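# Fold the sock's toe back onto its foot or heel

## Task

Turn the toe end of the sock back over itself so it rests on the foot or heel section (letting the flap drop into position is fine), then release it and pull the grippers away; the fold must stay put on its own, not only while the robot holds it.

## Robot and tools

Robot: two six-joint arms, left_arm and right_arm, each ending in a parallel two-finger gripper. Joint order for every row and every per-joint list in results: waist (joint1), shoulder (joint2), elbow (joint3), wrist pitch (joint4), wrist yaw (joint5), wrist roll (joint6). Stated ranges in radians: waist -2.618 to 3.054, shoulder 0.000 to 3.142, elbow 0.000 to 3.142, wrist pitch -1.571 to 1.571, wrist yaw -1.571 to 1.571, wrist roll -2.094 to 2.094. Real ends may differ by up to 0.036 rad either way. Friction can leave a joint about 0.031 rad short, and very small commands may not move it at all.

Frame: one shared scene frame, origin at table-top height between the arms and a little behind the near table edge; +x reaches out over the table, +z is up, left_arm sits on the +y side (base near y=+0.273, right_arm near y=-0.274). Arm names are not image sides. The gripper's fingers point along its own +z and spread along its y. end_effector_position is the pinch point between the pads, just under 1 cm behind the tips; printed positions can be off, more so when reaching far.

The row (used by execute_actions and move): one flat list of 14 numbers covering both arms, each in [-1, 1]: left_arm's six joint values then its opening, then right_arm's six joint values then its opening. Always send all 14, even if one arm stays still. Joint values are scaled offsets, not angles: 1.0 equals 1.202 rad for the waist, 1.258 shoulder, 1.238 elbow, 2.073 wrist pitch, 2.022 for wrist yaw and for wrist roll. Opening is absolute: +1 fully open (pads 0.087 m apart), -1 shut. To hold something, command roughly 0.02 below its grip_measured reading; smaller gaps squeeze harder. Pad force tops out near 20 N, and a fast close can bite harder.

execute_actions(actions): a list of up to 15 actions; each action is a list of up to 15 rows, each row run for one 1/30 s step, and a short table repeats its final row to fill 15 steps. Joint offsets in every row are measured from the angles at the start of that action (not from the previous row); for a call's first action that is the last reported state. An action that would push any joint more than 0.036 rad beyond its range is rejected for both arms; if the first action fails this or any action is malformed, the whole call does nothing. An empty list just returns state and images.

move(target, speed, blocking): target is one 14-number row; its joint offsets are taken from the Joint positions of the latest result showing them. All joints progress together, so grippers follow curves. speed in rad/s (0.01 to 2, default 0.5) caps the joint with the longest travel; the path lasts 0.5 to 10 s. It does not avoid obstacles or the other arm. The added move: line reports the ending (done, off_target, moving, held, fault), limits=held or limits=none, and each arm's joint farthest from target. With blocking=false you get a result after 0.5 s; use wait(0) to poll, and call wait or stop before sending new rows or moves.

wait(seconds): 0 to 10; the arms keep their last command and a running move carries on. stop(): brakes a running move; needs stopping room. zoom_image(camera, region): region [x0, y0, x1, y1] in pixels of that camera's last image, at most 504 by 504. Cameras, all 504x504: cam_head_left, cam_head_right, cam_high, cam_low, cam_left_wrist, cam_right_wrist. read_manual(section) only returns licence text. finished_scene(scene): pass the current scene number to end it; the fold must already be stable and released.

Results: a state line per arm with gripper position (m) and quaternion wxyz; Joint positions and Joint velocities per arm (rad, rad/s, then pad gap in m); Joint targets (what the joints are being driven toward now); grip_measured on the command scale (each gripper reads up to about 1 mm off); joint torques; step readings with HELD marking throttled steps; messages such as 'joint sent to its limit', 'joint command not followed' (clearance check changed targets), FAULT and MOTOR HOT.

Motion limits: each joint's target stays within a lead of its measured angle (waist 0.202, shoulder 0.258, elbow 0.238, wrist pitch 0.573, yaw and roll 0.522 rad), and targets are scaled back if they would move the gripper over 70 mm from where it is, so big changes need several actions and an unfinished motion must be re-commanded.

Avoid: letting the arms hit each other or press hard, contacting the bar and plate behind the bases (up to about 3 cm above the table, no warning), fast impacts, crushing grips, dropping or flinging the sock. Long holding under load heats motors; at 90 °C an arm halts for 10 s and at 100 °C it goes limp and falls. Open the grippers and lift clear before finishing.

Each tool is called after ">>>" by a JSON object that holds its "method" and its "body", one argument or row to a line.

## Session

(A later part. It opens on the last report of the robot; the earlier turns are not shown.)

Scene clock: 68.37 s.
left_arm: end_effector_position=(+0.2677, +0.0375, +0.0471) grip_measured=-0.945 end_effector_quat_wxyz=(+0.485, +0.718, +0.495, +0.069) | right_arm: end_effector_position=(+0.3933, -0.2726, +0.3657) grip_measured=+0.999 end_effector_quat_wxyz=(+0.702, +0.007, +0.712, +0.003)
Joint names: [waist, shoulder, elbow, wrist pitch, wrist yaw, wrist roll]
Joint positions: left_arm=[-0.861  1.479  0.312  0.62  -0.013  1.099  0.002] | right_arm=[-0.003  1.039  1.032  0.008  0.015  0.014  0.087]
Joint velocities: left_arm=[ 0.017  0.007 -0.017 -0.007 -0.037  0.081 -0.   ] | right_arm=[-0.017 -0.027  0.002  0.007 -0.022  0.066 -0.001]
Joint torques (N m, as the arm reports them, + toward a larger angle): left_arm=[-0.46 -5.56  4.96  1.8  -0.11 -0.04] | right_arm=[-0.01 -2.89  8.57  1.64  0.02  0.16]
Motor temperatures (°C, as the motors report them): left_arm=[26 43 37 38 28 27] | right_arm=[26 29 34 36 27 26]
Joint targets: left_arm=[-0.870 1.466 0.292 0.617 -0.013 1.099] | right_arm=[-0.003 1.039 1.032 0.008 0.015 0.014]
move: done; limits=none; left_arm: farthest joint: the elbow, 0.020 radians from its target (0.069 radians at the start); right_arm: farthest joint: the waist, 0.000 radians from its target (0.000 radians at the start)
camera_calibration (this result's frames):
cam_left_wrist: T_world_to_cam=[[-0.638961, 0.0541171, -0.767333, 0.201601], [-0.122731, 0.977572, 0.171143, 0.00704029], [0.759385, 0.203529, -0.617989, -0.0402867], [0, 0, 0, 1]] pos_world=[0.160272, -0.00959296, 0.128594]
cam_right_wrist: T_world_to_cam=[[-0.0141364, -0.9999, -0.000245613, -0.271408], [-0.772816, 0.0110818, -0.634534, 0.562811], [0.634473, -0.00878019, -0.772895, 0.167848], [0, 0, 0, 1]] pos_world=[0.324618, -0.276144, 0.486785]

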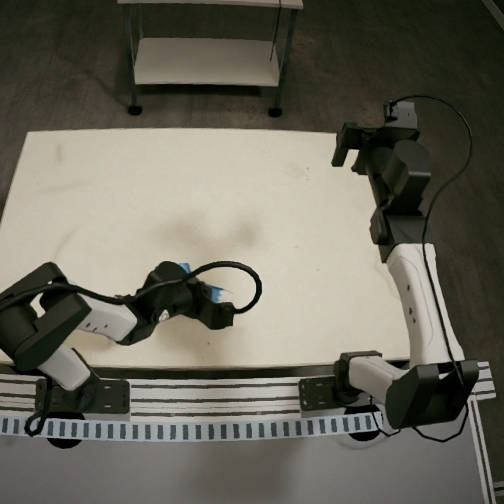

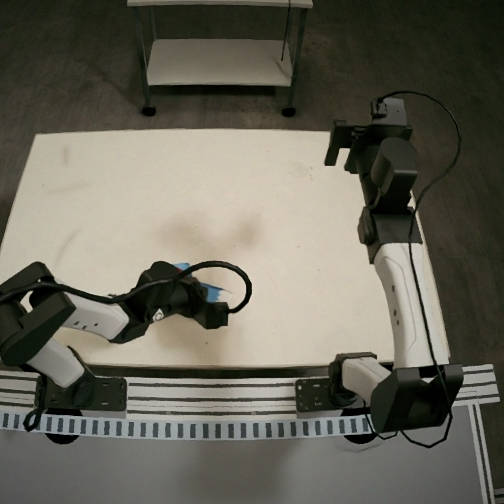

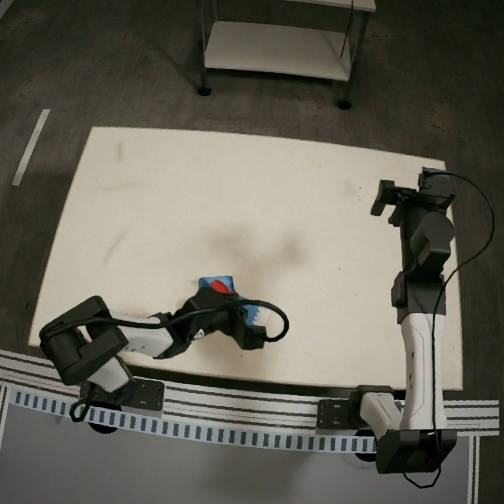

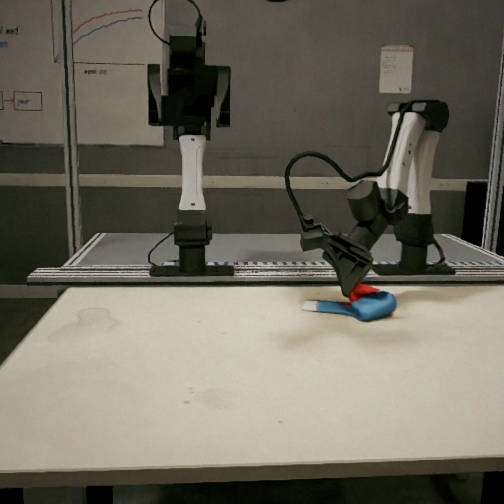

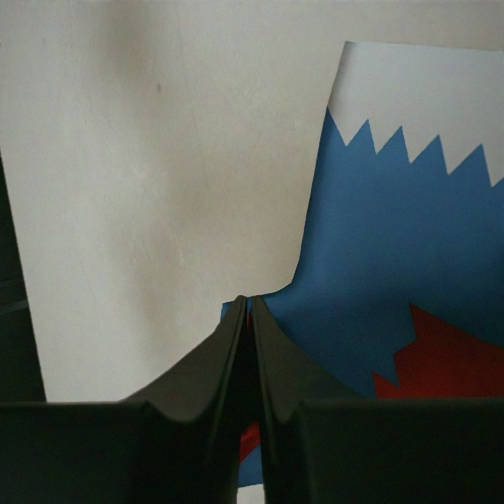

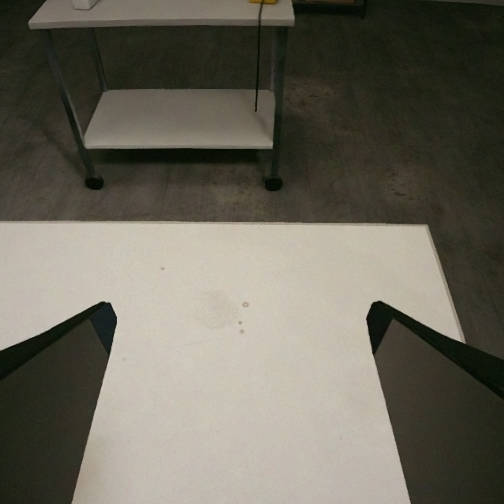

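>>> {"method": "move", "body": {
  "target": [-0.12,-0.01,0,0,0,0,-0.5,0,0,0,0,0,0,1],
  "speed": 0.2
}}

>>> {"method": "zoom_image", "body": {
  "camera": "cam_low",
  "region": [280,240,430,360]
}}

Scene clock: 75.40 s.
left_arm: end_effector_position=(+0.2335, +0.0041, +0.0470) grip_measured=-0.500 end_effector_quat_wxyz=(+0.489, +0.750, +0.445, +0.036) | right_arm: end_effector_position=(+0.3933, -0.2726, +0.3657) grip_measured=+0.999 end_effector_quat_wxyz=(+0.702, +0.007, +0.712, +0.003)
Joint names: [waist, shoulder, elbow, wrist pitch, wrist yaw, wrist roll]
Joint positions: left_arm=[-0.997  1.479  0.312  0.62  -0.013  1.099  0.022] | right_arm=[-0.003  1.039  1.032  0.008  0.015  0.014  0.087]
Joint velocities: left_arm=[-0.012  0.007 -0.012  0.081 -0.022  0.007  0.001] | right_arm=[ 0.002 -0.002  0.002  0.022  0.037 -0.007  0.   ]
Joint torques (N m, as the arm reports them, + toward a larger angle): left_arm=[-0.61 -5.66  6.96  1.88 -0.04 -0.06] | right_arm=[-0.02 -2.88  8.57  1.64  0.02  0.16]
Motor temperatures (°C, as the motors report them): left_arm=[26 42 37 38 28 27] | right_arm=[26 29 35 36 27 26]
Joint targets: left_arm=[-1.006 1.466 0.312 0.620 -0.013 1.099] | right_arm=[-0.003 1.039 1.032 0.008 0.015 0.014]
move: done; limits=none; left_arm: farthest joint: the shoulder, 0.012 radians from its target (0.012 radians at the start); right_arm: farthest joint: the waist, 0.000 radians from its target (0.000 radians at the start)
camera_calibration (this result's frames):
cam_left_wrist: T_world_to_cam=[[-0.625891, 0.14032, -0.767183, 0.178043], [0.0107821, 0.985144, 0.17139, 0.00431077], [0.779836, 0.0989996, -0.618106, -0.0119007], [0, 0, 0, 1]] pos_world=[0.120669, -0.0280516, 0.128497]
cam_right_wrist: T_world_to_cam=[[-0.0141364, -0.9999, -0.000245613, -0.271408], [-0.772816, 0.0110818, -0.634534, 0.562811], [0.634473, -0.00878019, -0.772895, 0.167848], [0, 0, 0, 1]] pos_world=[0.324618, -0.276144, 0.486785]

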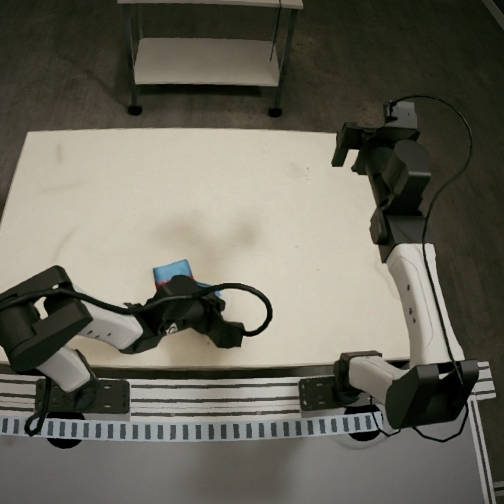

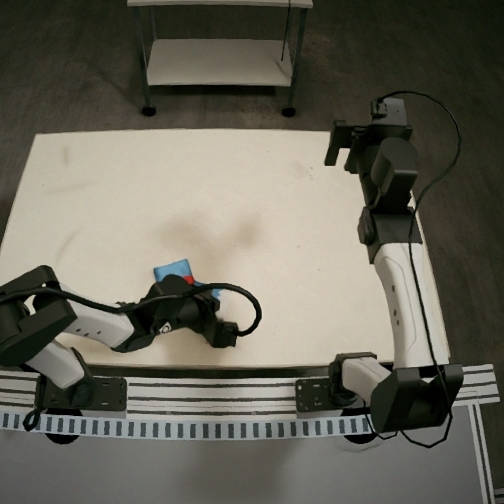

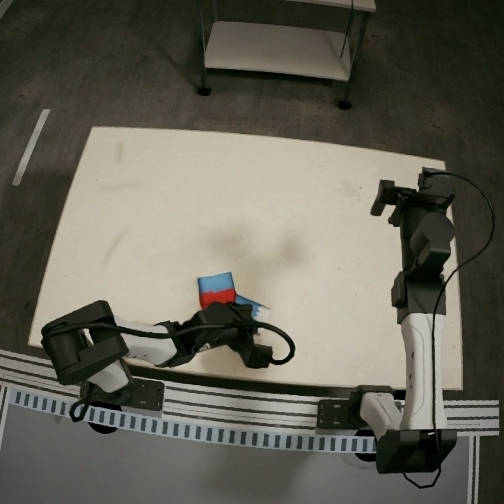

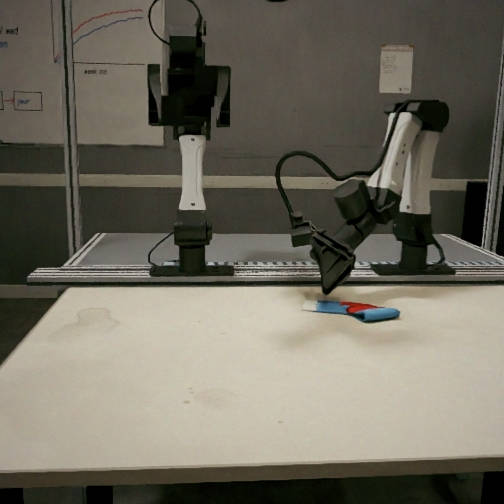

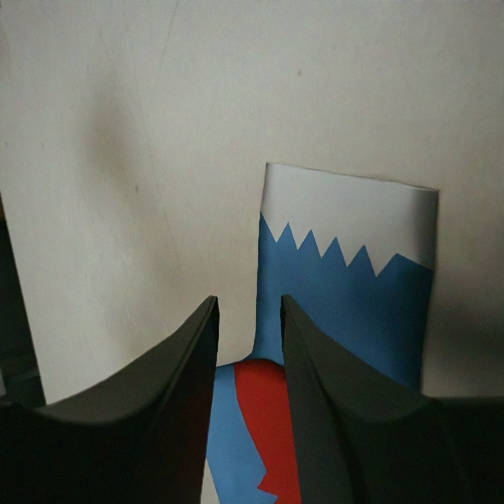

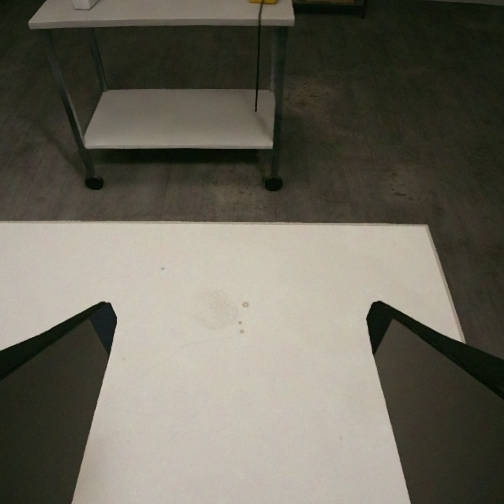

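Region (280, 240, 430, 360) of cam_low's 504x504 image, scaled by 3.360, with more detail than that image has; it fills the top 403 rows of this view, and the rest is white.

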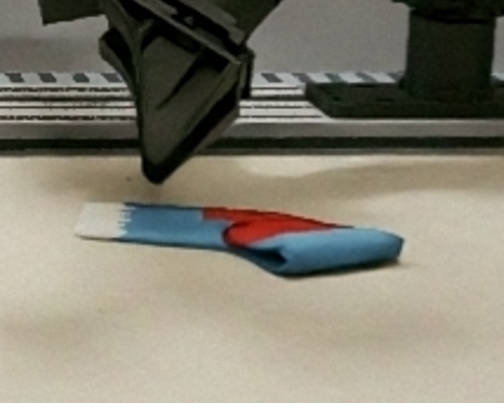

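>>> {"method": "move", "body": {
  "target": [0.82,-0.55,0.28,-0.2,0,-0.45,-0.5,0,0,0,0,0,0,1],
  "speed": 1.0
}}

Scene clock: 80.80 s.
left_arm: end_effector_position=(+0.3420, +0.2828, +0.3291) grip_measured=-0.500 end_effector_quat_wxyz=(+0.737, +0.061, +0.669, +0.078) | right_arm: end_effector_position=(+0.3933, -0.2726, +0.3657) grip_measured=+0.999 end_effector_quat_wxyz=(+0.702, +0.007, +0.712, +0.003)
Joint names: [waist, shoulder, elbow, wrist pitch, wrist yaw, wrist roll]
Joint positions: left_arm=[-0.02   0.792  0.656  0.232 -0.015  0.196  0.022] | right_arm=[-0.003  1.039  1.032  0.008  0.015  0.014  0.087]
Joint velocities: left_arm=[-0.002  0.002 -0.007 -0.022  0.022  0.022 -0.   ] | right_arm=[ 0.002  0.012 -0.022  0.037  0.037  0.007  0.001]
Joint torques (N m, as the arm reports them, + toward a larger angle): left_arm=[ 1.09 -1.53 10.12  1.66 -0.04 -0.08] | right_arm=[ 0.   -2.88  8.58  1.64  0.02  0.16]
Motor temperatures (°C, as the motors report them): left_arm=[26 41 37 38 28 27] | right_arm=[26 29 35 36 27 26]
Joint targets: left_arm=[-0.011 0.787 0.659 0.206 -0.013 0.189] | right_arm=[-0.003 1.039 1.032 0.008 0.015 0.014]
move: off_target (left_arm); limits=none; left_arm: farthest joint: the wrist pitch, 0.027 radians from its target (0.415 radians at the start); right_arm: farthest joint: the waist, 0.000 radians from its target (0.000 radians at the start)
camera_calibration (this result's frames):
cam_left_wrist: T_world_to_cam=[[0.028846, -0.977767, -0.207699, 0.331437], [-0.711646, 0.125827, -0.691178, 0.454186], [0.701946, 0.167746, -0.692195, 0.0818581], [0, 0, 0, 1]] pos_world=[0.256199, 0.253188, 0.439425]
cam_right_wrist: T_world_to_cam=[[-0.0141364, -0.9999, -0.000245613, -0.271408], [-0.772816, 0.0110818, -0.634534, 0.562811], [0.634473, -0.00878019, -0.772895, 0.167848], [0, 0, 0, 1]] pos_world=[0.324618, -0.276144, 0.486785]

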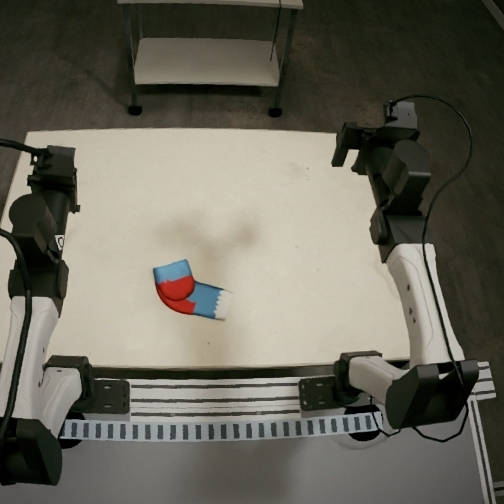

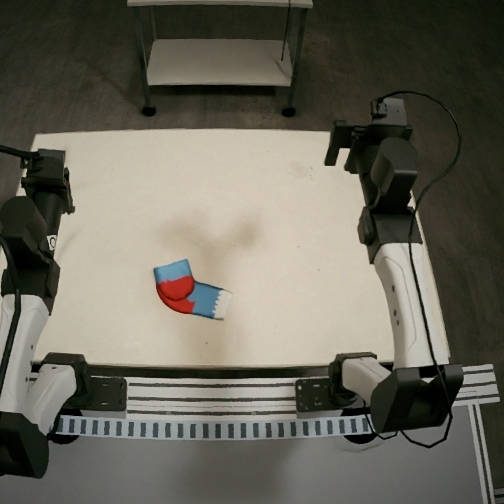

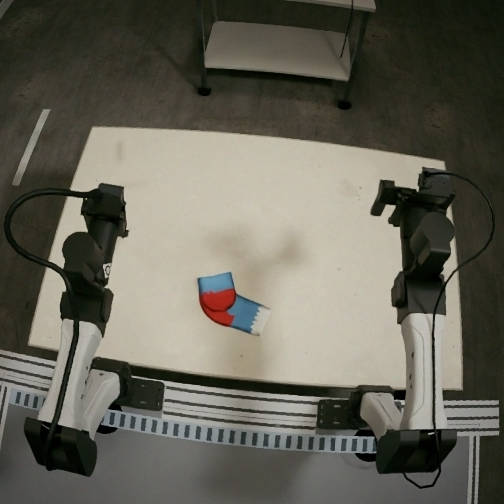

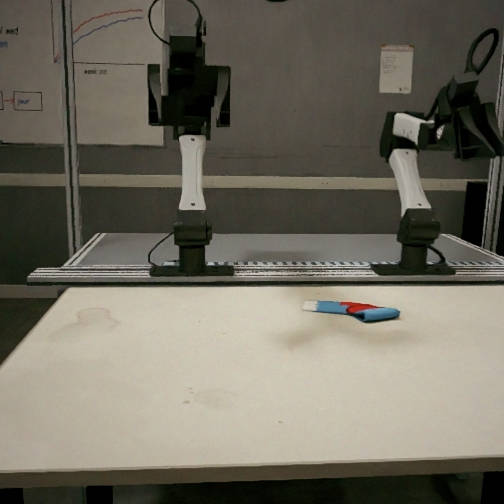

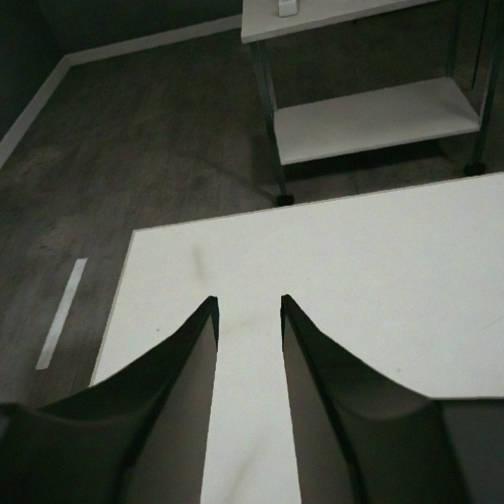

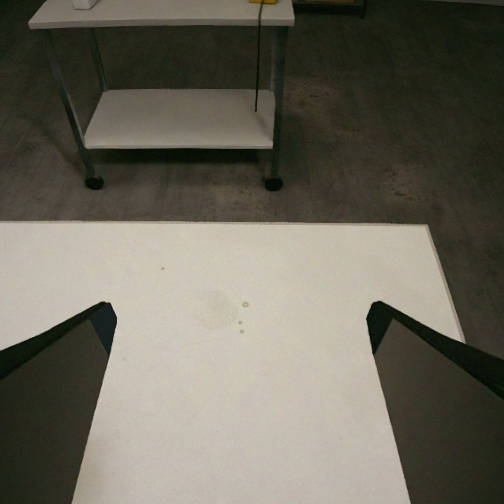

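>>> {"method": "finished_scene", "body": {
  "scene": 2
}}

The scene is finished: the task was done.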